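# Seat the orange-ringed plate onto the block's pin

## Task

Put the plate with the orange ring down flat on the block so that it sits over the post and the block's pin goes through the plate's pin hole, which is the one of its five small holes that differs from the other four. The plate must stay there by itself, not because a gripper is holding it, so release it and move the arms away once it is seated.

## Robot and tools

Robot: two Franka FR3 arms, left_arm and right_arm, each with a 7-joint arm and a Robotiq 140 two-finger gripper. Their bases sit in the scene frame at left_arm (-0.059, +0.297, 0) m, quat_wxyz (+1.000, 0, 0, -0.013), and right_arm (+0.046, -0.317, 0) m, quat_wxyz (+0.995, 0, 0, -0.100). Scene frame: origin on the table top midway between the arms, +x out over the table, +z up, left_arm on the +y side. The names left and right do not refer to image sides.

execute_actions takes "actions", a list holding one action, one wait, or nothing, plus an optional "pictures" boolean (pictures come by default). An empty list just reports the current state. An action is {"rows": [...], "steps": n} with n from 1 to 15 (default 15); each control step lasts 1/30 s, each row is used for one step, and the last row repeats to fill the remaining steps. A wait is {"steps": n} with n up to 300; it returns once n steps have passed since the previous result, and your reply time counts toward them. A refused call moves nothing.

Each row has exactly 20 numbers covering both arms, even if only one moves: left_arm's 7 joint targets, then its gripper position, force_limit, speed; then the same 10 for right_arm. Joint values are absolute target angles in radians, in the order and style of the Joint positions line: waist -2.744 to 2.744, shoulder -1.784 to 1.784, upper arm roll -2.901 to 2.901, elbow -3.042 to -0.152, forearm roll -2.807 to 2.807, wrist pitch 0.544 to 4.517, wrist roll -3.016 to 3.016. True ends may differ by up to 0.018 rad. A target more than 0.018 rad beyond a stated end, and beyond the joint's current angle, gets the call refused; targets beyond the real end are clipped there and a "joint sent to its limit" line may appear (possibly about an earlier action). The controller keeps each target within a lead of the measured angle (0.248 rad for the first four joints, 0.677 forearm roll, 0.715 wrist pitch, 1.54 wrist roll) and scales all of an arm's targets back if they would move the gripper more than 70 mm from where it is, so far goals take several calls.

Gripper numbers are scaled -1 to 1 and are absolute settings, not offsets. position: +1 fully open (140 mm), pads touching near -0.8, -1 closes until blocked. force_limit: roughly 14 N at -1, 60 N at 0, 107 N at +1 (parts up to 40 mm wide). speed: gap change of about 30 mm/s at -1, 140 at 0, 250 at +1. Any gripper value you send is a command, so to keep one gripper unchanged repeat its previous three numbers. To grasp, send -1 and confirm object_status 2. Codes: 0 moving, 1 blocked while opening, 2 blocked while closing, 3 reached the target or pads met (a thin part may still be held). Stopped fingers wait for a new position (a difference of 0.01 or more counts) or for the object to yield. To squeeze harder while at status 2, raise force_limit and switch position between -1 and -0.98. position_measured is in counts (3 open, 230 pads meeting), not millimetres. Fingers point along the gripper's +z and close along its y; closing pushes the fingertips about 24 mm farther from the arm, so leave space above surfaces.

Results: the state line gives each arm's end_effector_position (metres) and end_effector_quat_wxyz in the scene frame; this is the point between closed pads, with fingertips about 33 mm beyond it when closed and 9 mm when open. It can be off, more so at long reach. Joint positions and Joint velocities give one block per arm (rad, rad/s). "joint command not followed" means a clearance check altered or blocked joint targets on some steps, while the rest of the row still ran. HELD marks steps where your row was partly or fully not sent. Between calls the arms keep heading to the last row's target until all nearly stop or a step is HELD; after that only a new action moves them further, though fingers still finish opening or closing.

Faults: if a joint's contact torque reaches its limit (85 N m for the first four joints, 11 for the last three) or an outside force on the arm, gripper or held object reaches 85 N (held weight included), that arm halts for 10 s and drops the rest of the call. MOTOR HOT warns that a loaded motor is heating; OVER-TEMPERATURE FAULT means the arm is braked until it cools. Avoid any stop, hard pushes, the arms striking or pressing on each other, drops, slips, and knocking anything off the table (that fails the task). Parts may occasionally be tugged or nudged by outside disturbances. Faster, smoother, lower-effort work is better, and reply time keeps the simulation running.

Cameras: cam_left_wrist and cam_right_wrist, each 504x504, returned in that order. zoom_image takes "camera" (one of those names) and "region" [x0, y0, x1, y1] in that image's pixels, origin top-left, at most 504 by 504, and gives a sharper crop of the latest image. Camera mounts may be shifted up to about 51 mm and tilted or rolled up to about 29 degrees from the nominal frame.

read_manual (optional "section", default "licences") only returns licence texts. finished_scene takes "scene", the number of the scene in progress; it is final and reports whether the goal was met, and the next scene's task follows in its result. Before calling it, make sure the plate rests seated on its own and both grippers have released and moved away.

Each tool is called after "Emit:" as name([rows], argument=value, ...), one row to a line, values as JSON.

## Session

Emit:
execute_actions(actions=[])

Scene clock: 0.00 s of 5100.00 s.
left_arm: end_effector_position=(+0.6481, +0.1180, +0.2967) position_measured=3 object_status=3 end_effector_quat_wxyz=(+0.001, +0.968, +0.250, -0.009) | right_arm: end_effector_position=(+0.3226, -0.4268, +0.3761) position_measured=3 object_status=3 end_effector_quat_wxyz=(-0.067, +0.995, +0.069, -0.016)
Joint positions: left_arm=[-0.276  0.693  0.113 -0.854 -0.082  1.528 -2.294] | right_arm=[-0.08  -0.726 -0.137 -2.309  0.017  1.5   -2.087]
Joint velocities: left_arm=[-0.001 -0.    -0.002 -0.001  0.001  0.    -0.   ] | right_arm=[-0.001  0.001  0.002  0.001 -0.     0.    -0.002]

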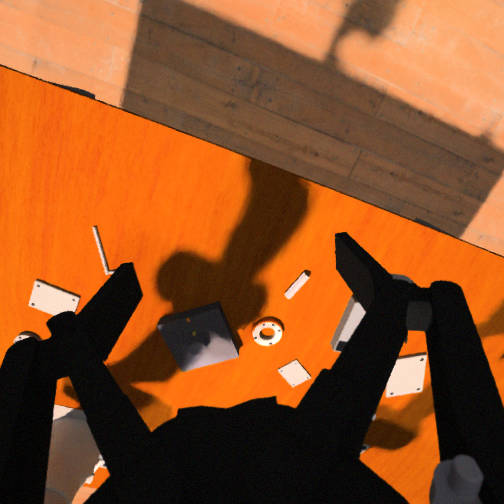

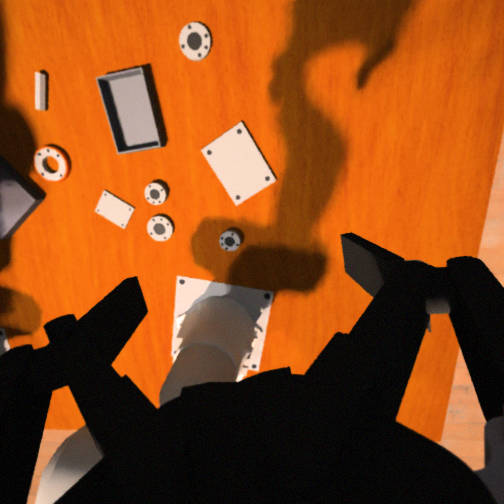

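Emit:
execute_actions([
  {"rows":[[-0.502,0.14,0,-1.943,0,2.083,-2.1,1,0,0,-0.08,-0.726,-0.137,-2.309,0.017,1.5,-2.087,1,0,0]]},
], pictures=false)

Emit:
execute_actions([
  {"steps":90},
])

Scene clock: 10.67 s of 5100.00 s.
left_arm: end_effector_position=(+0.5595, -0.0546, +0.4025) position_measured=3 object_status=3 end_effector_quat_wxyz=(+0.087, +0.987, +0.057, +0.124) | right_arm: end_effector_position=(+0.3226, -0.4268, +0.3761) position_measured=3 object_status=3 end_effector_quat_wxyz=(-0.067, +0.995, +0.069, -0.016)
Joint positions: left_arm=[-0.49   0.199  0.005 -1.446 -0.015  1.949 -2.193] | right_arm=[-0.08  -0.726 -0.137 -2.309  0.017  1.5   -2.087]
Joint velocities: left_arm=[-0.286 -1.336 -0.171 -1.927  0.1    0.813  0.287] | right_arm=[ 0.001  0.001  0.     0.001 -0.    -0.001 -0.   ]
Steps of this call (steps 1 to 90: nothing new was sent; then 7.17 s passed at rest; steps 91 to 105: all 15 steps of this action). Readings (joint positions | what the end effector reports):
91: left_arm=[-0.281 0.681 0.111 -0.876 -0.077 1.551 -2.290] | right_arm=[-0.080 -0.726 -0.137 -2.309 0.017 1.500 -2.087] | left_arm position_measured=3 object_status=3 | right_arm position_measured=3 object_status=3
92: left_arm=[-0.291 0.664 0.105 -0.901 -0.072 1.575 -2.285] | right_arm=[-0.080 -0.726 -0.137 -2.309 0.017 1.500 -2.087] | left_arm position_measured=3 object_status=3 | right_arm position_measured=3 object_status=3
94: left_arm=[-0.321 0.624 0.091 -0.949 -0.062 1.626 -2.276] | right_arm=[-0.080 -0.726 -0.137 -2.309 0.017 1.500 -2.087] | left_arm position_measured=3 object_status=3 | right_arm position_measured=3 object_status=3
98: left_arm=[-0.390 0.521 0.057 -1.065 -0.046 1.730 -2.253] | right_arm=[-0.080 -0.726 -0.137 -2.309 0.017 1.500 -2.087] | left_arm position_measured=3 object_status=3 | right_arm position_measured=3 object_status=3
105: the state above

Scene clock: 13.67 s of 5100.00 s.
left_arm: end_effector_position=(+0.4470, -0.0013, +0.1981) position_measured=3 object_status=3 end_effector_quat_wxyz=(-0.000, +1.000, +0.003, -0.003) | right_arm: end_effector_position=(+0.3226, -0.4268, +0.3761) position_measured=3 object_status=3 end_effector_quat_wxyz=(-0.067, +0.995, +0.069, -0.016)
Joint positions: left_arm=[-0.504  0.142 -0.002 -1.943 -0.002  2.08  -2.106] | right_arm=[-0.08  -0.726 -0.137 -2.309  0.017  1.5   -2.087]
Joint velocities: left_arm=[ 0.001  0.001 -0.001 -0.002 -0.001 -0.001  0.002] | right_arm=[ 0.    -0.     0.    -0.     0.001  0.    -0.001]
Steps of this call (steps 1 to 45: the robot went on to your last target; steps 46 to 90: nothing new was sent). Readings (joint positions | what the end effector reports):
1: left_arm=[-0.498 0.164 0.000 -1.506 -0.012 1.972 -2.185] | right_arm=[-0.080 -0.726 -0.137 -2.309 0.017 1.500 -2.087] | left_arm position_measured=3 object_status=3 | right_arm position_measured=3 object_status=3
2: left_arm=[-0.502 0.146 -0.003 -1.552 -0.011 1.986 -2.180] | right_arm=[-0.080 -0.726 -0.137 -2.309 0.017 1.500 -2.087] | left_arm position_measured=3 object_status=3 | right_arm position_measured=3 object_status=3
4: left_arm=[-0.505 0.135 -0.004 -1.633 -0.009 2.005 -2.172] | right_arm=[-0.080 -0.726 -0.137 -2.309 0.017 1.500 -2.087] | left_arm position_measured=3 object_status=3 | right_arm position_measured=3 object_status=3
8: left_arm=[-0.505 0.137 -0.004 -1.791 -0.007 2.031 -2.159] | right_arm=[-0.080 -0.726 -0.137 -2.309 0.017 1.500 -2.087] | left_arm position_measured=3 object_status=3 | right_arm position_measured=3 object_status=3
90: the state above
All arms were judged still, so your last target was given up. Only a new action makes them travel on or press farther. Fingers that are still opening or closing keep moving.

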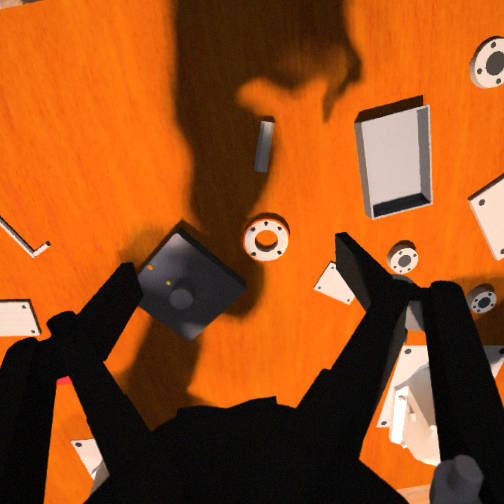

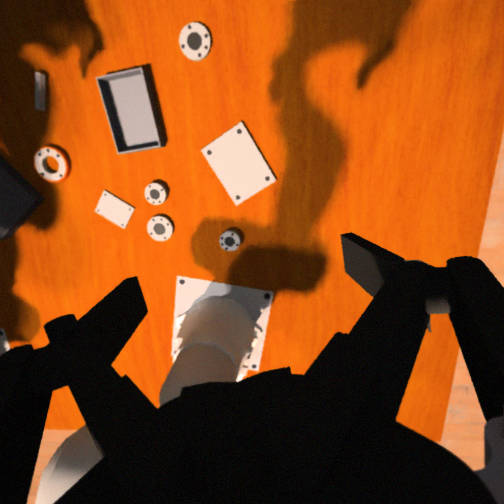

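Emit:
zoom_image(camera="cam_left_wrist", region=[120,190,310,350])

Emit:
execute_actions([
  {"rows":[[-0.614,0.253,0,-2.124,0,2.377,-2.211,1,0,0,-0.08,-0.726,-0.137,-2.309,0.017,1.5,-2.087,1,0,0]]},
], pictures=false)

Emit:
execute_actions([
  {"steps":45},
])

Region (120, 190, 310, 350) of cam_left_wrist's 504x504 image, scaled by 2.653, with more detail than that image has; it fills the top 424 rows of this view, and the rest is white.

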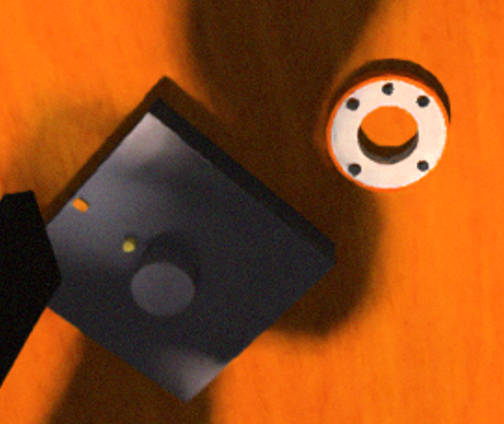

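Scene clock: 19.73 s of 5100.00 s.
left_arm: end_effector_position=(+0.3902, -0.0401, +0.0748) position_measured=3 object_status=3 end_effector_quat_wxyz=(-0.009, +1.000, -0.016, -0.014) | right_arm: end_effector_position=(+0.3226, -0.4268, +0.3761) position_measured=3 object_status=3 end_effector_quat_wxyz=(-0.067, +0.995, +0.069, -0.016)
Joint positions: left_arm=[-0.615  0.257 -0.003 -2.126 -0.002  2.35  -2.181] | right_arm=[-0.08  -0.726 -0.137 -2.309  0.017  1.5   -2.087]
Joint velocities: left_arm=[-0.001 -0.031  0.01   0.014 -0.     0.148 -0.078] | right_arm=[ 0.001  0.001 -0.001 -0.001 -0.001  0.    -0.001]
Steps of this call (steps 1 to 90: nothing new was sent; then 2.57 s passed at rest; steps 91 to 105: all 15 steps of this action). Readings (joint positions | what the end effector reports):
91: left_arm=[-0.513 0.143 0.004 -1.957 -0.002 2.106 -2.111] | right_arm=[-0.080 -0.726 -0.137 -2.309 0.017 1.500 -2.087] | left_arm position_measured=3 object_status=3 | right_arm position_measured=3 object_status=3
92: left_arm=[-0.525 0.152 0.006 -1.979 -0.002 2.133 -2.115] | right_arm=[-0.080 -0.726 -0.137 -2.309 0.017 1.500 -2.087] | left_arm position_measured=3 object_status=3 | right_arm position_measured=3 object_status=3
94: left_arm=[-0.554 0.183 0.006 -2.028 -0.002 2.187 -2.127] | right_arm=[-0.080 -0.726 -0.137 -2.309 0.017 1.500 -2.087] | left_arm position_measured=3 object_status=3 | right_arm position_measured=3 object_status=3
98: left_arm=[-0.605 0.250 -0.002 -2.112 -0.002 2.284 -2.153] | right_arm=[-0.080 -0.726 -0.137 -2.309 0.017 1.500 -2.087] | left_arm position_measured=3 object_status=3 | right_arm position_measured=3 object_status=3
105: the state above

Scene clock: 21.23 s of 5100.00 s.
left_arm: end_effector_position=(+0.3972, -0.0449, +0.0780) position_measured=3 object_status=3 end_effector_quat_wxyz=(-0.001, +1.000, -0.004, -0.003) | right_arm: end_effector_position=(+0.3226, -0.4268, +0.3761) position_measured=3 object_status=3 end_effector_quat_wxyz=(-0.067, +0.995, +0.069, -0.016)
Joint positions: left_arm=[-0.615  0.255 -0.002 -2.125 -0.002  2.374 -2.204] | right_arm=[-0.08  -0.726 -0.137 -2.309  0.017  1.5   -2.087]
Joint velocities: left_arm=[-0.     0.001 -0.001  0.001  0.    -0.     0.001] | right_arm=[ 0.     0.001  0.001  0.    -0.001  0.    -0.   ]
Steps of this call (steps 1 to 30: the robot went on to your last target; steps 31 to 45: nothing new was sent). Readings (joint positions | what the end effector reports):
1: left_arm=[-0.615 0.256 -0.002 -2.125 -0.002 2.355 -2.183] | right_arm=[-0.080 -0.726 -0.137 -2.309 0.017 1.500 -2.087] | left_arm position_measured=3 object_status=3 | right_arm position_measured=3 object_status=3
2: left_arm=[-0.615 0.255 -0.002 -2.125 -0.002 2.358 -2.186] | right_arm=[-0.080 -0.726 -0.137 -2.309 0.017 1.500 -2.087] | left_arm position_measured=3 object_status=3 | right_arm position_measured=3 object_status=3
4: left_arm=[-0.615 0.255 -0.002 -2.125 -0.002 2.363 -2.189] | right_arm=[-0.080 -0.726 -0.137 -2.309 0.017 1.500 -2.087] | left_arm position_measured=3 object_status=3 | right_arm position_measured=3 object_status=3
8: left_arm=[-0.615 0.255 -0.002 -2.125 -0.002 2.369 -2.195] | right_arm=[-0.080 -0.726 -0.137 -2.309 0.017 1.500 -2.087] | left_arm position_measured=3 object_status=3 | right_arm position_measured=3 object_status=3
45: the state above
All arms were judged still, so your last target was given up. Only a new action makes them travel on or press farther. Fingers that are still opening or closing keep moving.

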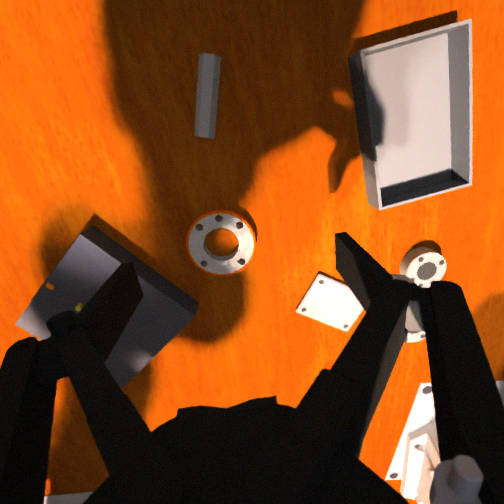

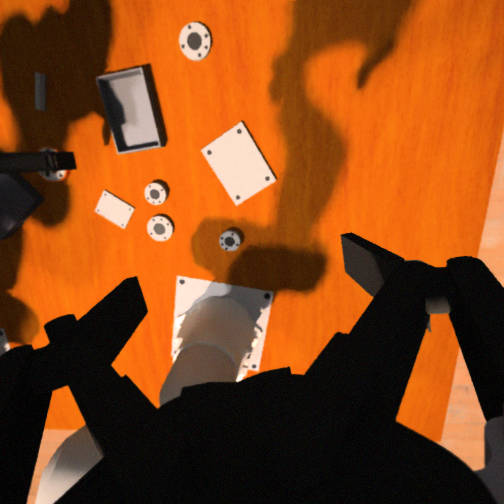

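Emit:
execute_actions([
  {"rows":[[-0.606,0.258,0,-2.205,0,2.463,-2.203,0.3,0,0,-0.08,-0.726,-0.137,-2.309,0.017,1.5,-2.087,1,0,0]]},
], pictures=false)

Emit:
execute_actions([
  {"steps":30},
])

Scene clock: 28.37 s of 5100.00 s.
left_arm: end_effector_position=(+0.3842, -0.0302, +0.0506) position_measured=91 object_status=0 end_effector_quat_wxyz=(-0.002, +1.000, +0.000, -0.004) | right_arm: end_effector_position=(+0.3226, -0.4268, +0.3761) position_measured=3 object_status=3 end_effector_quat_wxyz=(-0.067, +0.995, +0.069, -0.016)
Joint positions: left_arm=[-0.608  0.26  -0.001 -2.204 -0.002  2.455 -2.205] | right_arm=[-0.08  -0.726 -0.137 -2.309  0.017  1.5   -2.087]
Joint velocities: left_arm=[ 0.    -0.     0.001  0.001 -0.     0.029  0.   ] | right_arm=[ 0.001 -0.    -0.001 -0.001 -0.001 -0.    -0.001]
Steps of this call (steps 1 to 90: nothing new was sent; then 3.63 s passed at rest; steps 91 to 105: all 15 steps of this action). Readings (joint positions | what the end effector reports):
91: left_arm=[-0.614 0.251 -0.002 -2.139 -0.002 2.390 -2.205] | right_arm=[-0.080 -0.726 -0.137 -2.309 0.017 1.500 -2.087] | left_arm position_measured=3 object_status=0 | right_arm position_measured=3 object_status=3
92: left_arm=[-0.613 0.250 -0.002 -2.159 -0.002 2.403 -2.205] | right_arm=[-0.080 -0.726 -0.137 -2.309 0.017 1.500 -2.087] | left_arm position_measured=9 object_status=0 | right_arm position_measured=3 object_status=3
94: left_arm=[-0.610 0.255 -0.002 -2.186 -0.002 2.421 -2.205] | right_arm=[-0.080 -0.726 -0.137 -2.309 0.017 1.500 -2.087] | left_arm position_measured=24 object_status=0 | right_arm position_measured=3 object_status=3
98: left_arm=[-0.608 0.260 -0.001 -2.204 -0.002 2.440 -2.205] | right_arm=[-0.080 -0.726 -0.137 -2.309 0.017 1.500 -2.087] | left_arm position_measured=55 object_status=0 | right_arm position_measured=3 object_status=3
105: the state above

Scene clock: 29.37 s of 5100.00 s.
left_arm: end_effector_position=(+0.3854, -0.0311, +0.0510) position_measured=91 object_status=3 end_effector_quat_wxyz=(-0.001, +1.000, +0.000, -0.002) | right_arm: end_effector_position=(+0.3226, -0.4268, +0.3761) position_measured=3 object_status=3 end_effector_quat_wxyz=(-0.067, +0.995, +0.069, -0.016)
Joint positions: left_arm=[-0.608  0.26  -0.001 -2.204 -0.002  2.46  -2.205] | right_arm=[-0.08  -0.726 -0.137 -2.309  0.017  1.5   -2.087]
Joint velocities: left_arm=[ 0.     0.001 -0.001  0.001  0.001  0.     0.001] | right_arm=[ 0.     0.001 -0.001  0.002  0.     0.001 -0.002]
Steps of this call (steps 1 to 15: the robot went on to your last target; steps 16 to 30: nothing new was sent). Readings (joint positions | what the end effector reports):
1: left_arm=[-0.608 0.260 -0.001 -2.204 -0.002 2.456 -2.205] | right_arm=[-0.080 -0.726 -0.137 -2.309 0.017 1.500 -2.087] | left_arm position_measured=91 object_status=0 | right_arm position_measured=3 object_status=3
2: left_arm=[-0.608 0.260 -0.001 -2.204 -0.002 2.457 -2.205] | right_arm=[-0.080 -0.726 -0.137 -2.309 0.017 1.500 -2.087] | left_arm position_measured=91 object_status=0 | right_arm position_measured=3 object_status=3
4: left_arm=[-0.608 0.260 -0.001 -2.204 -0.002 2.458 -2.205] | right_arm=[-0.080 -0.726 -0.137 -2.309 0.017 1.500 -2.087] | left_arm position_measured=91 object_status=3 | right_arm position_measured=3 object_status=3
8: left_arm=[-0.608 0.260 -0.001 -2.204 -0.002 2.459 -2.205] | right_arm=[-0.080 -0.726 -0.137 -2.309 0.017 1.500 -2.087] | left_arm position_measured=91 object_status=3 | right_arm position_measured=3 object_status=3
30: the state above
All arms were judged still, so your last target was given up. Only a new action makes them travel on or press farther. Fingers that are still opening or closing keep moving.

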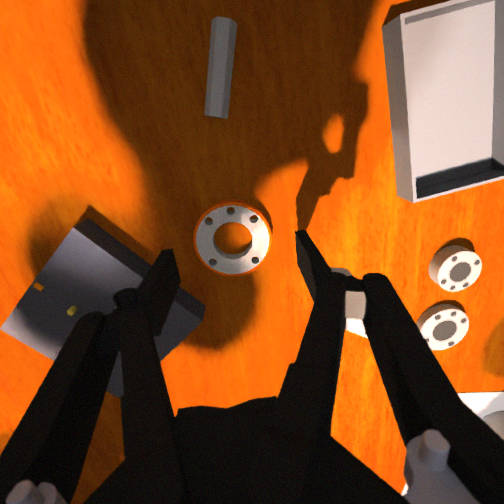

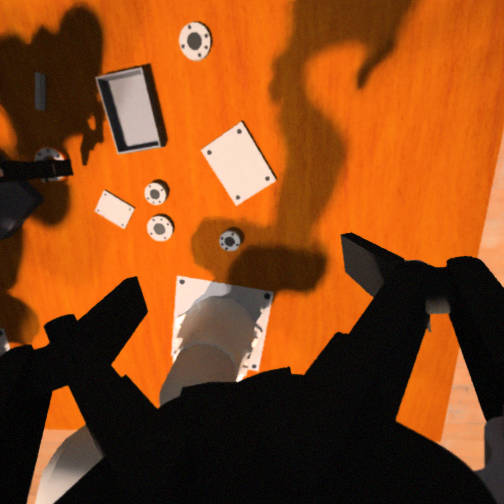

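Emit:
execute_actions([
  {"rows":[[-0.6,0.266,0,-2.186,0,2.452,-1.6,0.2,0,0,-0.08,-0.726,-0.137,-2.309,0.017,1.5,-2.087,1,0,0]]},
], pictures=false)

Emit:
execute_actions([
  {"steps":30},
])

Scene clock: 34.57 s of 5100.00 s.
left_arm: end_effector_position=(+0.3929, -0.0326, +0.0551) position_measured=104 object_status=3 end_effector_quat_wxyz=(+0.002, +0.972, -0.235, +0.002) | right_arm: end_effector_position=(+0.3226, -0.4268, +0.3761) position_measured=3 object_status=3 end_effector_quat_wxyz=(-0.067, +0.995, +0.069, -0.016)
Joint positions: left_arm=[-0.602  0.263 -0.001 -2.187 -0.002  2.456 -1.724] | right_arm=[-0.08  -0.726 -0.137 -2.309  0.017  1.5   -2.087]
Joint velocities: left_arm=[ 0.001 -0.001  0.001 -0.002  0.    -0.003  0.388] | right_arm=[ 0.001  0.001 -0.001  0.002  0.     0.     0.   ]
Steps of this call (steps 1 to 90: nothing new was sent; then 1.70 s passed at rest; steps 91 to 105: all 15 steps of this action). Readings (joint positions | what the end effector reports):
91: left_arm=[-0.607 0.261 -0.001 -2.201 -0.002 2.459 -2.150] | right_arm=[-0.080 -0.726 -0.137 -2.309 0.017 1.500 -2.087] | left_arm position_measured=91 object_status=0 | right_arm position_measured=3 object_status=3
92: left_arm=[-0.606 0.263 -0.001 -2.196 -0.002 2.458 -2.094] | right_arm=[-0.080 -0.726 -0.137 -2.309 0.017 1.500 -2.087] | left_arm position_measured=97 object_status=0 | right_arm position_measured=3 object_status=3
94: left_arm=[-0.604 0.263 -0.001 -2.191 -0.002 2.457 -1.998] | right_arm=[-0.080 -0.726 -0.137 -2.309 0.017 1.500 -2.087] | left_arm position_measured=104 object_status=0 | right_arm position_measured=3 object_status=3
98: left_arm=[-0.602 0.263 -0.001 -2.188 -0.002 2.456 -1.859] | right_arm=[-0.080 -0.726 -0.137 -2.309 0.017 1.500 -2.087] | left_arm position_measured=104 object_status=0 | right_arm position_measured=3 object_status=3
105: the state above

Scene clock: 35.57 s of 5100.00 s.
left_arm: end_effector_position=(+0.3929, -0.0325, +0.0550) position_measured=104 object_status=3 end_effector_quat_wxyz=(+0.001, +0.957, -0.290, +0.002) | right_arm: end_effector_position=(+0.3226, -0.4268, +0.3761) position_measured=3 object_status=3 end_effector_quat_wxyz=(-0.067, +0.995, +0.069, -0.016)
Joint positions: left_arm=[-0.602  0.264 -0.001 -2.187 -0.002  2.455 -1.611] | right_arm=[-0.08  -0.726 -0.137 -2.309  0.017  1.5   -2.087]
Joint velocities: left_arm=[-0.001  0.001  0.     0.002  0.001 -0.001  0.014] | right_arm=[ 0.001  0.    -0.001  0.     0.     0.     0.001]
Steps of this call (steps 1 to 30: the robot went on to your last target). Readings (joint positions | what the end effector reports):
1: left_arm=[-0.602 0.263 -0.001 -2.187 -0.002 2.455 -1.711] | right_arm=[-0.080 -0.726 -0.137 -2.309 0.017 1.500 -2.087] | left_arm position_measured=104 object_status=3 | right_arm position_measured=3 object_status=3
2: left_arm=[-0.602 0.263 -0.001 -2.187 -0.002 2.455 -1.701] | right_arm=[-0.080 -0.726 -0.137 -2.309 0.017 1.500 -2.087] | left_arm position_measured=104 object_status=3 | right_arm position_measured=3 object_status=3
4: left_arm=[-0.602 0.263 -0.001 -2.187 -0.002 2.455 -1.682] | right_arm=[-0.080 -0.726 -0.137 -2.309 0.017 1.500 -2.087] | left_arm position_measured=104 object_status=3 | right_arm position_measured=3 object_status=3
8: left_arm=[-0.602 0.264 -0.001 -2.187 -0.002 2.455 -1.655] | right_arm=[-0.080 -0.726 -0.137 -2.309 0.017 1.500 -2.087] | left_arm position_measured=104 object_status=3 | right_arm position_measured=3 object_status=3
30: the state above

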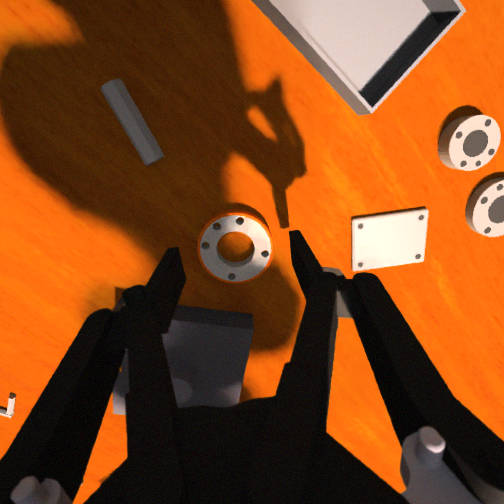

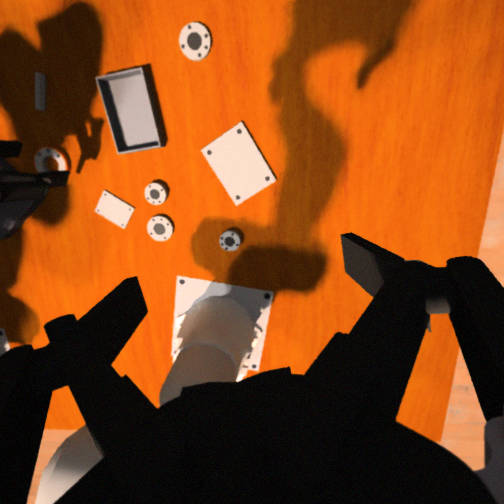

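Emit:
execute_actions([
  {"rows":[[-0.6,0.308,0,-2.193,0,2.501,-1.6,0.2,0,0,-0.08,-0.726,-0.137,-2.309,0.017,1.5,-2.087,1,0,0]]},
], pictures=false)

Emit:
execute_actions([
  {"rows":[[-0.6,0.308,0,-2.193,0,2.501,-1.6,-1,0,-0.5,-0.08,-0.726,-0.137,-2.309,0.017,1.5,-2.087,1,0,0]]},
])

Scene clock: 43.27 s of 5100.00 s.
left_arm: end_effector_position=(+0.3899, -0.0302, +0.0314) position_measured=104 object_status=3 end_effector_quat_wxyz=(-0.000, +0.956, -0.292, -0.003) | right_arm: end_effector_position=(+0.3226, -0.4268, +0.3761) position_measured=3 object_status=3 end_effector_quat_wxyz=(-0.067, +0.995, +0.069, -0.016)
Joint positions: left_arm=[-0.602  0.308 -0.001 -2.194 -0.002  2.495 -1.606] | right_arm=[-0.08  -0.726 -0.137 -2.309  0.017  1.5   -2.087]
Joint velocities: left_arm=[ 0.    -0.002 -0.     0.001 -0.001  0.015  0.   ] | right_arm=[-0.     0.001 -0.     0.     0.     0.    -0.001]
Steps of this call (steps 1 to 15: the robot went on to your last target; steps 16 to 90: nothing new was sent; then 4.20 s passed at rest; steps 91 to 105: all 15 steps of this action). Readings (joint positions | what the end effector reports):
91: left_arm=[-0.602 0.269 -0.001 -2.186 -0.002 2.463 -1.606] | right_arm=[-0.080 -0.726 -0.137 -2.309 0.017 1.500 -2.087] | left_arm position_measured=104 object_status=3 | right_arm position_measured=3 object_status=3
92: left_arm=[-0.602 0.278 -0.001 -2.186 -0.002 2.470 -1.606] | right_arm=[-0.080 -0.726 -0.137 -2.309 0.017 1.500 -2.087] | left_arm position_measured=104 object_status=3 | right_arm position_measured=3 object_status=3
94: left_arm=[-0.602 0.295 -0.001 -2.190 -0.002 2.479 -1.606] | right_arm=[-0.080 -0.726 -0.137 -2.309 0.017 1.500 -2.087] | left_arm position_measured=104 object_status=3 | right_arm position_measured=3 object_status=3
98: left_arm=[-0.602 0.308 -0.001 -2.194 -0.002 2.488 -1.606] | right_arm=[-0.080 -0.726 -0.137 -2.309 0.017 1.500 -2.087] | left_arm position_measured=104 object_status=3 | right_arm position_measured=3 object_status=3
105: the state above

Scene clock: 43.77 s of 5100.00 s.
left_arm: end_effector_position=(+0.3909, -0.0309, +0.0320) position_measured=140 object_status=2 end_effector_quat_wxyz=(+0.000, +0.956, -0.292, -0.002) | right_arm: end_effector_position=(+0.3226, -0.4268, +0.3761) position_measured=3 object_status=3 end_effector_quat_wxyz=(-0.067, +0.995, +0.069, -0.016)
Joint positions: left_arm=[-0.602  0.307 -0.001 -2.193 -0.002  2.498 -1.606] | right_arm=[-0.08  -0.726 -0.137 -2.309  0.017  1.5   -2.087]
Joint velocities: left_arm=[-0.001 -0.001  0.001 -0.    -0.001 -0.001  0.001] | right_arm=[-0.    -0.002  0.001  0.001 -0.002 -0.     0.001]
Steps of this call (steps 1 to 15: all 15 steps of this action). Readings (joint positions | what the end effector reports):
1: left_arm=[-0.602 0.308 -0.001 -2.194 -0.002 2.496 -1.606] | right_arm=[-0.080 -0.726 -0.137 -2.309 0.017 1.500 -2.087] | left_arm position_measured=104 object_status=0 | right_arm position_measured=3 object_status=3
2: left_arm=[-0.602 0.308 -0.001 -2.194 -0.002 2.496 -1.606] | right_arm=[-0.080 -0.726 -0.137 -2.309 0.017 1.500 -2.087] | left_arm position_measured=108 object_status=0 | right_arm position_measured=3 object_status=3
4: left_arm=[-0.602 0.308 -0.001 -2.194 -0.002 2.497 -1.606] | right_arm=[-0.080 -0.726 -0.137 -2.309 0.017 1.500 -2.087] | left_arm position_measured=117 object_status=0 | right_arm position_measured=3 object_status=3
8: left_arm=[-0.602 0.307 -0.001 -2.193 -0.002 2.497 -1.606] | right_arm=[-0.080 -0.726 -0.137 -2.309 0.017 1.500 -2.087] | left_arm position_measured=135 object_status=0 | right_arm position_measured=3 object_status=3
15: the state above

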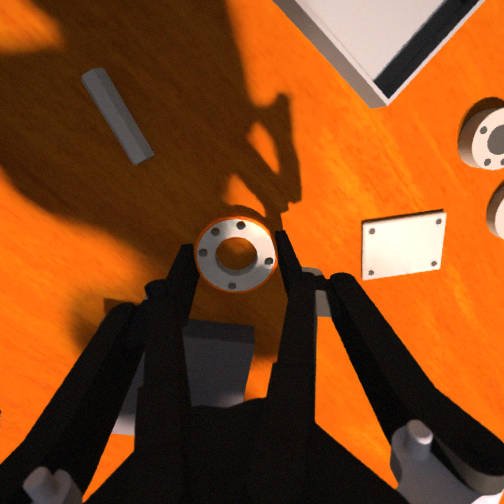

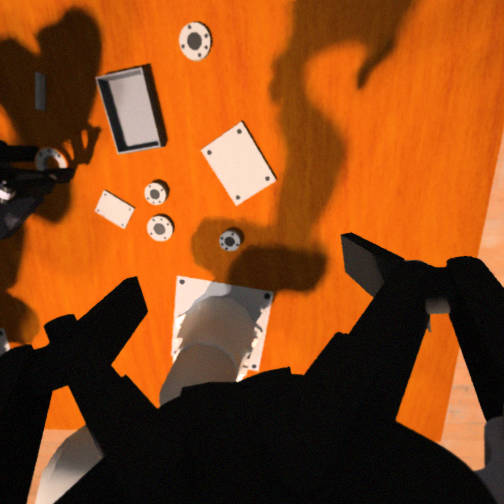

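Emit:
execute_actions([
  {"rows":[[-0.6,0.13,0,-2.175,0,2.305,-1.6,-1,0,-0.5,-0.08,-0.726,-0.137,-2.309,0.017,1.5,-2.087,1,0,0]]},
], pictures=false)

Emit:
execute_actions([
  {"rows":[[-0.464,-0.117,0,-2.482,0,2.365,-2.52,-1,0,-0.5,-0.08,-0.726,-0.137,-2.309,0.017,1.5,-2.087,1,0,0]]},
], pictures=false)

Emit:
execute_actions([
  {"steps":45},
])

Emit:
zoom_image(camera="cam_left_wrist", region=[140,140,340,340])

Scene clock: 49.70 s of 5100.00 s.
left_arm: end_effector_position=(+0.3904, -0.0306, +0.1236) position_measured=140 object_status=2 end_effector_quat_wxyz=(+0.003, +0.956, -0.292, +0.008) | right_arm: end_effector_position=(+0.3226, -0.4268, +0.3761) position_measured=3 object_status=3 end_effector_quat_wxyz=(-0.067, +0.995, +0.069, -0.016)
Joint positions: left_arm=[-0.602  0.129 -0.001 -2.174 -0.002  2.319 -1.606] | right_arm=[-0.08  -0.726 -0.137 -2.309  0.017  1.5   -2.087]
Joint velocities: left_arm=[-0.001  0.011  0.001 -0.011 -0.001 -0.075  0.001] | right_arm=[ 0.001  0.     0.     0.     0.    -0.    -0.002]
Steps of this call (steps 1 to 15: the robot went on to your last target; steps 16 to 90: nothing new was sent; then 2.43 s passed at rest; steps 91 to 105: all 15 steps of this action). Readings (joint positions | what the end effector reports):
91: left_arm=[-0.602 0.293 -0.001 -2.197 -0.002 2.473 -1.606] | right_arm=[-0.080 -0.726 -0.137 -2.309 0.017 1.500 -2.087] | left_arm position_measured=140 object_status=2 | right_arm position_measured=3 object_status=3
92: left_arm=[-0.602 0.261 -0.001 -2.200 -0.002 2.445 -1.606] | right_arm=[-0.080 -0.726 -0.137 -2.309 0.017 1.500 -2.087] | left_arm position_measured=140 object_status=2 | right_arm position_measured=3 object_status=3
94: left_arm=[-0.602 0.192 -0.001 -2.189 -0.002 2.400 -1.606] | right_arm=[-0.080 -0.726 -0.137 -2.309 0.017 1.500 -2.087] | left_arm position_measured=140 object_status=2 | right_arm position_measured=3 object_status=3
98: left_arm=[-0.602 0.127 -0.001 -2.167 -0.002 2.355 -1.606] | right_arm=[-0.080 -0.726 -0.137 -2.309 0.017 1.500 -2.087] | left_arm position_measured=140 object_status=2 | right_arm position_measured=3 object_status=3
105: the state above

Scene clock: 50.20 s of 5100.00 s.
left_arm: end_effector_position=(+0.3458, +0.0818, +0.1202) position_measured=140 object_status=2 end_effector_quat_wxyz=(-0.002, +0.992, +0.130, -0.004) | right_arm: end_effector_position=(+0.3226, -0.4268, +0.3761) position_measured=3 object_status=3 end_effector_quat_wxyz=(-0.067, +0.995, +0.069, -0.016)
Joint positions: left_arm=[-0.465 -0.113  0.002 -2.48  -0.001  2.358 -2.318] | right_arm=[-0.08  -0.726 -0.137 -2.309  0.017  1.5   -2.087]
Joint velocities: left_arm=[ 0.    -0.009 -0.005 -0.01  -0.002  0.02  -0.648] | right_arm=[ 0.     0.    -0.     0.    -0.     0.    -0.002]
Steps of this call (steps 1 to 15: all 15 steps of this action). Readings (joint positions | what the end effector reports):
1: left_arm=[-0.587 0.100 -0.011 -2.215 -0.001 2.328 -1.662] | right_arm=[-0.080 -0.726 -0.137 -2.309 0.017 1.500 -2.087] | left_arm position_measured=140 object_status=2 | right_arm position_measured=3 object_status=3
2: left_arm=[-0.566 0.053 -0.013 -2.272 -0.001 2.331 -1.723] | right_arm=[-0.080 -0.726 -0.137 -2.309 0.017 1.500 -2.087] | left_arm position_measured=140 object_status=2 | right_arm position_measured=3 object_status=3
4: left_arm=[-0.518 -0.033 -0.009 -2.374 -0.001 2.340 -1.860] | right_arm=[-0.080 -0.726 -0.137 -2.309 0.017 1.500 -2.087] | left_arm position_measured=140 object_status=2 | right_arm position_measured=3 object_status=3
8: left_arm=[-0.467 -0.104 0.006 -2.463 -0.001 2.349 -2.092] | right_arm=[-0.080 -0.726 -0.137 -2.309 0.017 1.500 -2.087] | left_arm position_measured=140 object_status=2 | right_arm position_measured=3 object_status=3
15: the state above

Scene clock: 51.70 s of 5100.00 s.
left_arm: end_effector_position=(+0.3466, +0.0812, +0.1206) position_measured=140 object_status=2 end_effector_quat_wxyz=(-0.002, +0.974, +0.225, -0.002) | right_arm: end_effector_position=(+0.3226, -0.4268, +0.3761) position_measured=3 object_status=3 end_effector_quat_wxyz=(-0.067, +0.995, +0.069, -0.016)
Joint positions: left_arm=[-0.465 -0.114  0.002 -2.481 -0.001  2.361 -2.512] | right_arm=[-0.08  -0.726 -0.137 -2.309  0.017  1.5   -2.087]
Joint velocities: left_arm=[-0.001  0.     0.002 -0.     0.001 -0.001 -0.004] | right_arm=[ 0.001  0.002  0.     0.    -0.     0.    -0.001]
Steps of this call (steps 1 to 45: the robot went on to your last target). Readings (joint positions | what the end effector reports):
1: left_arm=[-0.465 -0.114 0.002 -2.481 -0.001 2.359 -2.338] | right_arm=[-0.080 -0.726 -0.137 -2.309 0.017 1.500 -2.087] | left_arm position_measured=140 object_status=2 | right_arm position_measured=3 object_status=3
2: left_arm=[-0.465 -0.114 0.002 -2.481 -0.001 2.359 -2.357] | right_arm=[-0.080 -0.726 -0.137 -2.309 0.017 1.500 -2.087] | left_arm position_measured=140 object_status=2 | right_arm position_measured=3 object_status=3
4: left_arm=[-0.465 -0.114 0.002 -2.481 -0.001 2.360 -2.387] | right_arm=[-0.080 -0.726 -0.137 -2.309 0.017 1.500 -2.087] | left_arm position_measured=140 object_status=2 | right_arm position_measured=3 object_status=3
8: left_arm=[-0.465 -0.114 0.002 -2.481 -0.001 2.361 -2.432] | right_arm=[-0.080 -0.726 -0.137 -2.309 0.017 1.500 -2.087] | left_arm position_measured=140 object_status=2 | right_arm position_measured=3 object_status=3
45: the state above
All arms were judged still, so your last target was given up. Only a new action makes them travel on or press farther. Fingers that are still opening or closing keep moving.

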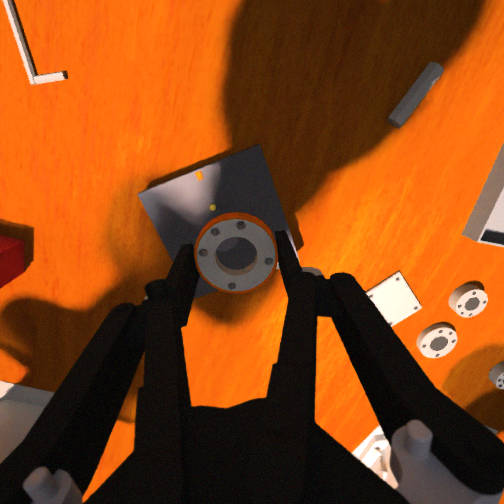

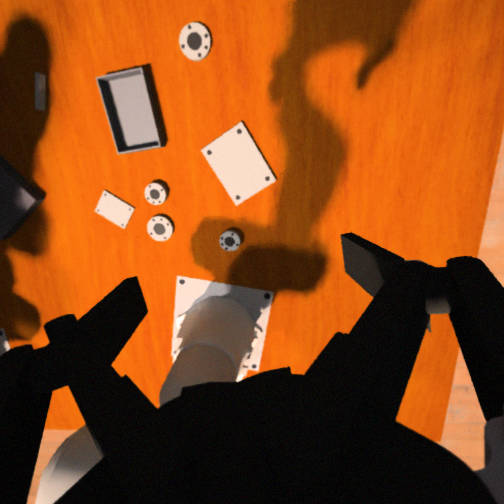

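Region (140, 140, 340, 340) of cam_left_wrist's 504x504 image, scaled by 2.520, with more detail than that image has.

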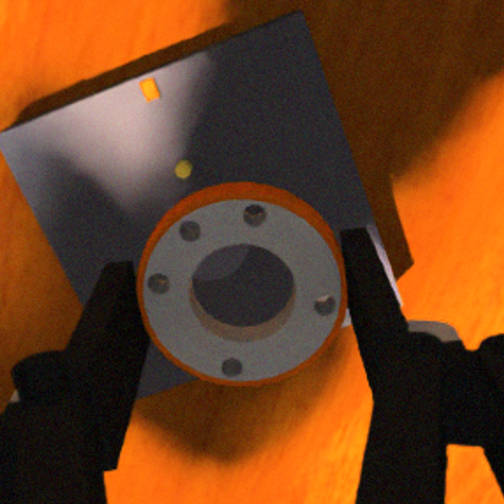

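Emit:
execute_actions([
  {"rows":[[-0.452,-0.111,0,-2.536,0,2.425,-2.19,-1,0,-0.5,-0.08,-0.726,-0.137,-2.309,0.017,1.5,-2.087,1,0,0]]},
], pictures=false)

Emit:
execute_actions([
  {"steps":35},
])

Emit:
zoom_image(camera="cam_left_wrist", region=[140,140,340,340])

Scene clock: 58.23 s of 5100.00 s.
left_arm: end_effector_position=(+0.3378, +0.0905, +0.1019) position_measured=140 object_status=2 end_effector_quat_wxyz=(-0.001, +0.995, +0.104, -0.003) | right_arm: end_effector_position=(+0.3226, -0.4268, +0.3761) position_measured=3 object_status=3 end_effector_quat_wxyz=(-0.067, +0.995, +0.069, -0.016)
Joint positions: left_arm=[-0.454 -0.111  0.001 -2.535 -0.001  2.418 -2.259] | right_arm=[-0.08  -0.726 -0.137 -2.309  0.017  1.5   -2.087]
Joint velocities: left_arm=[ 0.    -0.     0.    -0.001  0.001  0.021  0.205] | right_arm=[ 0.     0.    -0.001 -0.    -0.     0.001  0.002]
Steps of this call (steps 1 to 90: nothing new was sent; then 3.03 s passed at rest; steps 91 to 105: all 15 steps of this action). Readings (joint positions | what the end effector reports):
91: left_arm=[-0.463 -0.116 0.001 -2.490 -0.001 2.373 -2.485] | right_arm=[-0.080 -0.726 -0.137 -2.309 0.017 1.500 -2.087] | left_arm position_measured=140 object_status=2 | right_arm position_measured=3 object_status=3
92: left_arm=[-0.460 -0.116 0.001 -2.504 -0.001 2.382 -2.455] | right_arm=[-0.080 -0.726 -0.137 -2.309 0.017 1.500 -2.087] | left_arm position_measured=140 object_status=2 | right_arm position_measured=3 object_status=3
94: left_arm=[-0.457 -0.113 0.001 -2.524 -0.001 2.394 -2.404] | right_arm=[-0.080 -0.726 -0.137 -2.309 0.017 1.500 -2.087] | left_arm position_measured=140 object_status=2 | right_arm position_measured=3 object_status=3
98: left_arm=[-0.455 -0.111 0.001 -2.535 -0.001 2.408 -2.330] | right_arm=[-0.080 -0.726 -0.137 -2.309 0.017 1.500 -2.087] | left_arm position_measured=140 object_status=2 | right_arm position_measured=3 object_status=3
105: the state above

Scene clock: 59.40 s of 5100.00 s.
left_arm: end_effector_position=(+0.3387, +0.0901, +0.1022) position_measured=140 object_status=2 end_effector_quat_wxyz=(-0.001, +0.997, +0.074, -0.002) | right_arm: end_effector_position=(+0.3226, -0.4268, +0.3761) position_measured=3 object_status=3 end_effector_quat_wxyz=(-0.067, +0.995, +0.069, -0.016)
Joint positions: left_arm=[-0.454 -0.111  0.001 -2.535 -0.001  2.421 -2.198] | right_arm=[-0.08  -0.726 -0.137 -2.309  0.017  1.5   -2.087]
Joint velocities: left_arm=[-0.001 -0.    -0.001 -0.     0.     0.     0.005] | right_arm=[-0.     0.     0.001  0.    -0.001  0.     0.002]
Steps of this call (steps 1 to 30: the robot went on to your last target; steps 31 to 35: nothing new was sent). Readings (joint positions | what the end effector reports):
1: left_arm=[-0.454 -0.111 0.001 -2.535 -0.001 2.419 -2.252] | right_arm=[-0.080 -0.726 -0.137 -2.309 0.017 1.500 -2.087] | left_arm position_measured=140 object_status=2 | right_arm position_measured=3 object_status=3
2: left_arm=[-0.454 -0.111 0.001 -2.535 -0.001 2.419 -2.246] | right_arm=[-0.080 -0.726 -0.137 -2.309 0.017 1.500 -2.087] | left_arm position_measured=140 object_status=2 | right_arm position_measured=3 object_status=3
4: left_arm=[-0.454 -0.111 0.001 -2.535 -0.001 2.420 -2.237] | right_arm=[-0.080 -0.726 -0.137 -2.309 0.017 1.500 -2.087] | left_arm position_measured=140 object_status=2 | right_arm position_measured=3 object_status=3
8: left_arm=[-0.454 -0.111 0.001 -2.535 -0.001 2.421 -2.222] | right_arm=[-0.080 -0.726 -0.137 -2.309 0.017 1.500 -2.087] | left_arm position_measured=140 object_status=2 | right_arm position_measured=3 object_status=3
35: the state above
All arms were judged still, so your last target was given up. Only a new action makes them travel on or press farther. Fingers that are still opening or closing keep moving.

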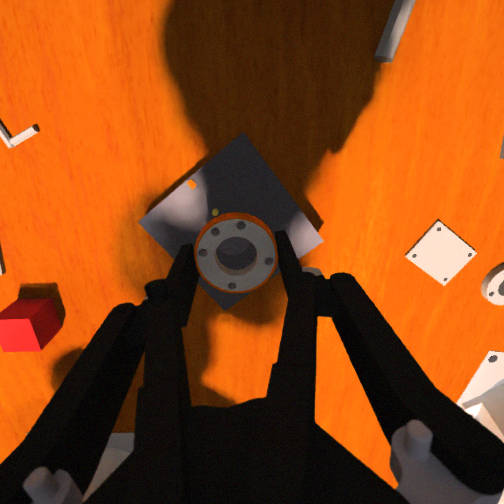

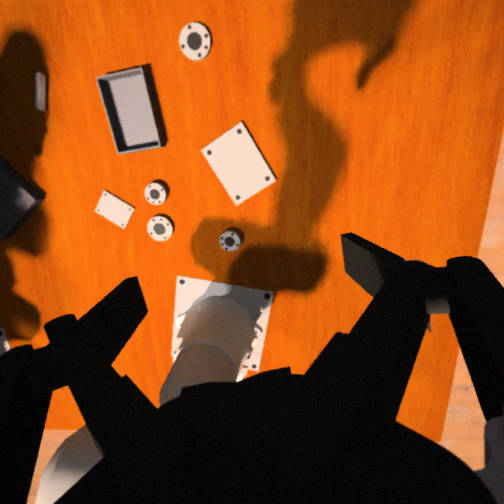

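Region (140, 140, 340, 340) of cam_left_wrist's 504x504 image, scaled by 2.520, with more detail than that image has.

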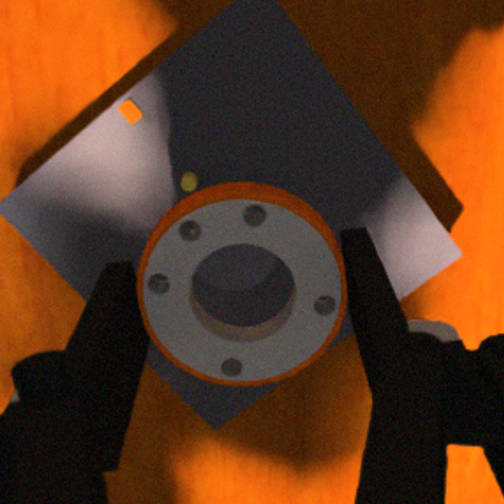

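Emit:
execute_actions([
  {"rows":[[-0.452,-0.084,0,-2.55,0,2.466,-2.19,-1,0,-0.5,-0.08,-0.726,-0.137,-2.309,0.017,1.5,-2.087,1,0,0]]},
], pictures=false)

Emit:
execute_actions([
  {"steps":15},
])

Emit:
zoom_image(camera="cam_left_wrist", region=[140,140,340,340])

Scene clock: 63.77 s of 5100.00 s.
left_arm: end_effector_position=(+0.3370, +0.0910, +0.0883) position_measured=140 object_status=2 end_effector_quat_wxyz=(-0.001, +0.997, +0.074, -0.002) | right_arm: end_effector_position=(+0.3226, -0.4268, +0.3761) position_measured=3 object_status=3 end_effector_quat_wxyz=(-0.067, +0.995, +0.069, -0.016)
Joint positions: left_arm=[-0.454 -0.085  0.001 -2.55  -0.001  2.46  -2.196] | right_arm=[-0.08  -0.726 -0.137 -2.309  0.017  1.5   -2.087]
Joint velocities: left_arm=[-0.001  0.002 -0.     0.001 -0.     0.013  0.002] | right_arm=[ 0.001  0.    -0.001 -0.    -0.     0.    -0.002]
Steps of this call (steps 1 to 90: nothing new was sent; then 0.87 s passed at rest; steps 91 to 105: all 15 steps of this action). Readings (joint positions | what the end effector reports):
91: left_arm=[-0.454 -0.108 0.001 -2.537 -0.001 2.429 -2.196] | right_arm=[-0.080 -0.726 -0.137 -2.309 0.017 1.500 -2.087] | left_arm position_measured=140 object_status=2 | right_arm position_measured=3 object_status=3
92: left_arm=[-0.454 -0.102 0.001 -2.539 -0.001 2.435 -2.196] | right_arm=[-0.080 -0.726 -0.137 -2.309 0.017 1.500 -2.087] | left_arm position_measured=140 object_status=2 | right_arm position_measured=3 object_status=3
94: left_arm=[-0.454 -0.091 0.001 -2.546 -0.001 2.444 -2.196] | right_arm=[-0.080 -0.726 -0.137 -2.309 0.017 1.500 -2.087] | left_arm position_measured=140 object_status=2 | right_arm position_measured=3 object_status=3
98: left_arm=[-0.454 -0.085 0.001 -2.550 -0.001 2.453 -2.196] | right_arm=[-0.080 -0.726 -0.137 -2.309 0.017 1.500 -2.087] | left_arm position_measured=140 object_status=2 | right_arm position_measured=3 object_status=3
105: the state above

Scene clock: 64.27 s of 5100.00 s.
left_arm: end_effector_position=(+0.3376, +0.0907, +0.0885) position_measured=140 object_status=2 end_effector_quat_wxyz=(-0.000, +0.997, +0.074, -0.001) | right_arm: end_effector_position=(+0.3226, -0.4268, +0.3761) position_measured=3 object_status=3 end_effector_quat_wxyz=(-0.067, +0.995, +0.069, -0.016)
Joint positions: left_arm=[-0.454 -0.085  0.001 -2.55  -0.001  2.462 -2.196] | right_arm=[-0.08  -0.726 -0.137 -2.309  0.017  1.5   -2.087]
Joint velocities: left_arm=[ 0.    -0.     0.001 -0.001 -0.     0.    -0.001] | right_arm=[-0.001 -0.001  0.001 -0.001  0.001 -0.001  0.   ]
Steps of this call (steps 1 to 15: the robot went on to your last target). Readings (joint positions | what the end effector reports):
1: left_arm=[-0.454 -0.085 0.001 -2.550 -0.001 2.461 -2.196] | right_arm=[-0.080 -0.726 -0.137 -2.309 0.017 1.500 -2.087] | left_arm position_measured=140 object_status=2 | right_arm position_measured=3 object_status=3
2: left_arm=[-0.454 -0.085 0.001 -2.550 -0.001 2.461 -2.196] | right_arm=[-0.080 -0.726 -0.137 -2.309 0.017 1.500 -2.087] | left_arm position_measured=140 object_status=2 | right_arm position_measured=3 object_status=3
4: left_arm=[-0.454 -0.085 0.001 -2.550 -0.001 2.461 -2.196] | right_arm=[-0.080 -0.726 -0.137 -2.309 0.017 1.500 -2.087] | left_arm position_measured=140 object_status=2 | right_arm position_measured=3 object_status=3
8: left_arm=[-0.454 -0.085 0.001 -2.550 -0.001 2.462 -2.196] | right_arm=[-0.080 -0.726 -0.137 -2.309 0.017 1.500 -2.087] | left_arm position_measured=140 object_status=2 | right_arm position_measured=3 object_status=3
15: the state above
All arms were judged still, so your last target was given up. Only a new action makes them travel on or press farther. Fingers that are still opening or closing keep moving.

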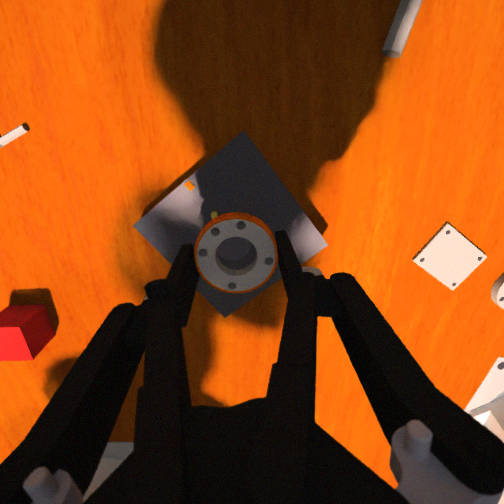

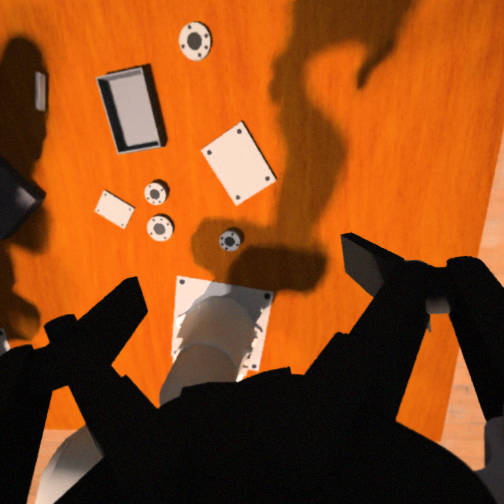

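Region (140, 140, 340, 340) of cam_left_wrist's 504x504 image, scaled by 2.520, with more detail than that image has.

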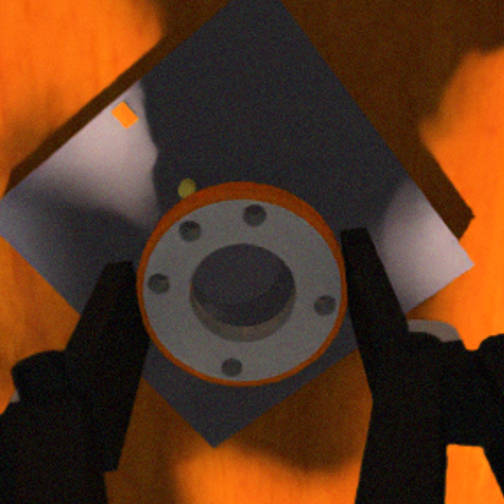

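Emit:
execute_actions([
  {"rows":[[-0.442,-0.063,0,-2.546,0,2.483,-2.18,-1,0,-0.5,-0.08,-0.726,-0.137,-2.309,0.017,1.5,-2.087,1,0,0]]},
], pictures=false)

Emit:
execute_actions([
  {"steps":15},
])

Emit:
zoom_image(camera="cam_left_wrist", region=[180,190,300,310])

Scene clock: 68.17 s of 5100.00 s.
left_arm: end_effector_position=(+0.3409, +0.0937, +0.0818) position_measured=140 object_status=2 end_effector_quat_wxyz=(-0.001, +0.997, +0.074, -0.002) | right_arm: end_effector_position=(+0.3226, -0.4268, +0.3761) position_measured=3 object_status=3 end_effector_quat_wxyz=(-0.067, +0.995, +0.069, -0.016)
Joint positions: left_arm=[-0.444 -0.065  0.    -2.547 -0.001  2.478 -2.188] | right_arm=[-0.08  -0.726 -0.137 -2.309  0.017  1.5   -2.087]
Joint velocities: left_arm=[-0.     0.002 -0.001  0.     0.     0.007  0.007] | right_arm=[ 0.001 -0.001 -0.     0.    -0.001 -0.001 -0.001]
Steps of this call (steps 1 to 90: nothing new was sent; then 0.40 s passed at rest; steps 91 to 105: all 15 steps of this action). Readings (joint positions | what the end effector reports):
91: left_arm=[-0.453 -0.082 0.000 -2.549 -0.001 2.465 -2.195] | right_arm=[-0.080 -0.726 -0.137 -2.309 0.017 1.500 -2.087] | left_arm position_measured=140 object_status=2 | right_arm position_measured=3 object_status=3
92: left_arm=[-0.450 -0.077 0.000 -2.547 -0.001 2.468 -2.194] | right_arm=[-0.080 -0.726 -0.137 -2.309 0.017 1.500 -2.087] | left_arm position_measured=140 object_status=2 | right_arm position_measured=3 object_status=3
94: left_arm=[-0.446 -0.069 0.000 -2.547 -0.001 2.472 -2.193] | right_arm=[-0.080 -0.726 -0.137 -2.309 0.017 1.500 -2.087] | left_arm position_measured=140 object_status=2 | right_arm position_measured=3 object_status=3
98: left_arm=[-0.445 -0.065 0.000 -2.547 -0.001 2.476 -2.191] | right_arm=[-0.080 -0.726 -0.137 -2.309 0.017 1.500 -2.087] | left_arm position_measured=140 object_status=2 | right_arm position_measured=3 object_status=3
105: the state above

Scene clock: 68.67 s of 5100.00 s.
left_arm: end_effector_position=(+0.3411, +0.0936, +0.0818) position_measured=140 object_status=2 end_effector_quat_wxyz=(-0.001, +0.997, +0.073, -0.001) | right_arm: end_effector_position=(+0.3226, -0.4268, +0.3761) position_measured=3 object_status=3 end_effector_quat_wxyz=(-0.067, +0.995, +0.069, -0.016)
Joint positions: left_arm=[-0.444 -0.065  0.    -2.547 -0.001  2.479 -2.187] | right_arm=[-0.08  -0.726 -0.137 -2.309  0.017  1.5   -2.087]
Joint velocities: left_arm=[-0.    -0.001  0.001  0.001  0.002  0.001  0.   ] | right_arm=[-0.     0.     0.     0.     0.002  0.001  0.   ]
Steps of this call (steps 1 to 15: the robot went on to your last target). Readings (joint positions | what the end effector reports):
1: left_arm=[-0.444 -0.065 0.000 -2.547 -0.001 2.479 -2.188] | right_arm=[-0.080 -0.726 -0.137 -2.309 0.017 1.500 -2.087] | left_arm position_measured=140 object_status=2 | right_arm position_measured=3 object_status=3
2: left_arm=[-0.444 -0.065 0.000 -2.547 -0.001 2.479 -2.188] | right_arm=[-0.080 -0.726 -0.137 -2.309 0.017 1.500 -2.087] | left_arm position_measured=140 object_status=2 | right_arm position_measured=3 object_status=3
4: left_arm=[-0.444 -0.065 0.000 -2.547 -0.001 2.479 -2.188] | right_arm=[-0.080 -0.726 -0.137 -2.309 0.017 1.500 -2.087] | left_arm position_measured=140 object_status=2 | right_arm position_measured=3 object_status=3
8: left_arm=[-0.444 -0.065 0.000 -2.547 -0.001 2.479 -2.187] | right_arm=[-0.080 -0.726 -0.137 -2.309 0.017 1.500 -2.087] | left_arm position_measured=140 object_status=2 | right_arm position_measured=3 object_status=3
15: the state above
All arms were judged still, so your last target was given up. Only a new action makes them travel on or press farther. Fingers that are still opening or closing keep moving.

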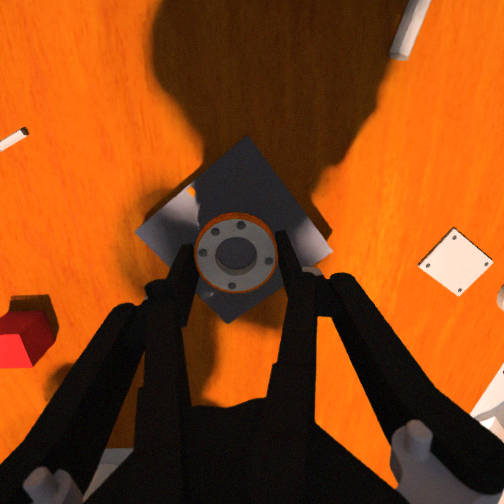

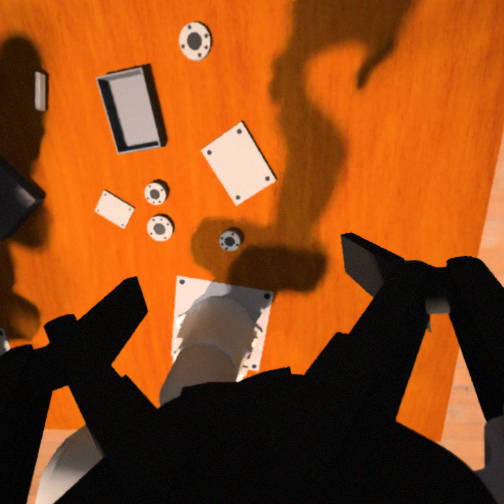

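Region (180, 190, 300, 310) of cam_left_wrist's 504x504 image, scaled by 4.200, with more detail than that image has.

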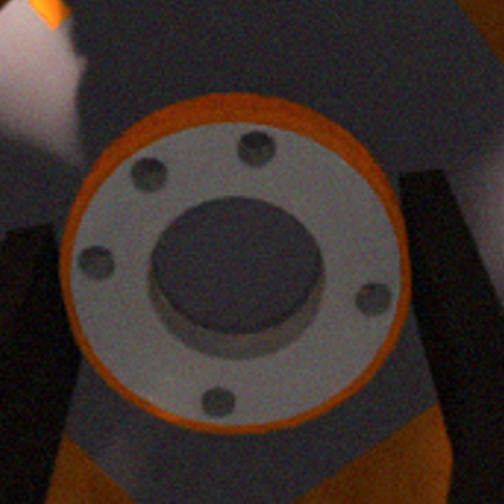

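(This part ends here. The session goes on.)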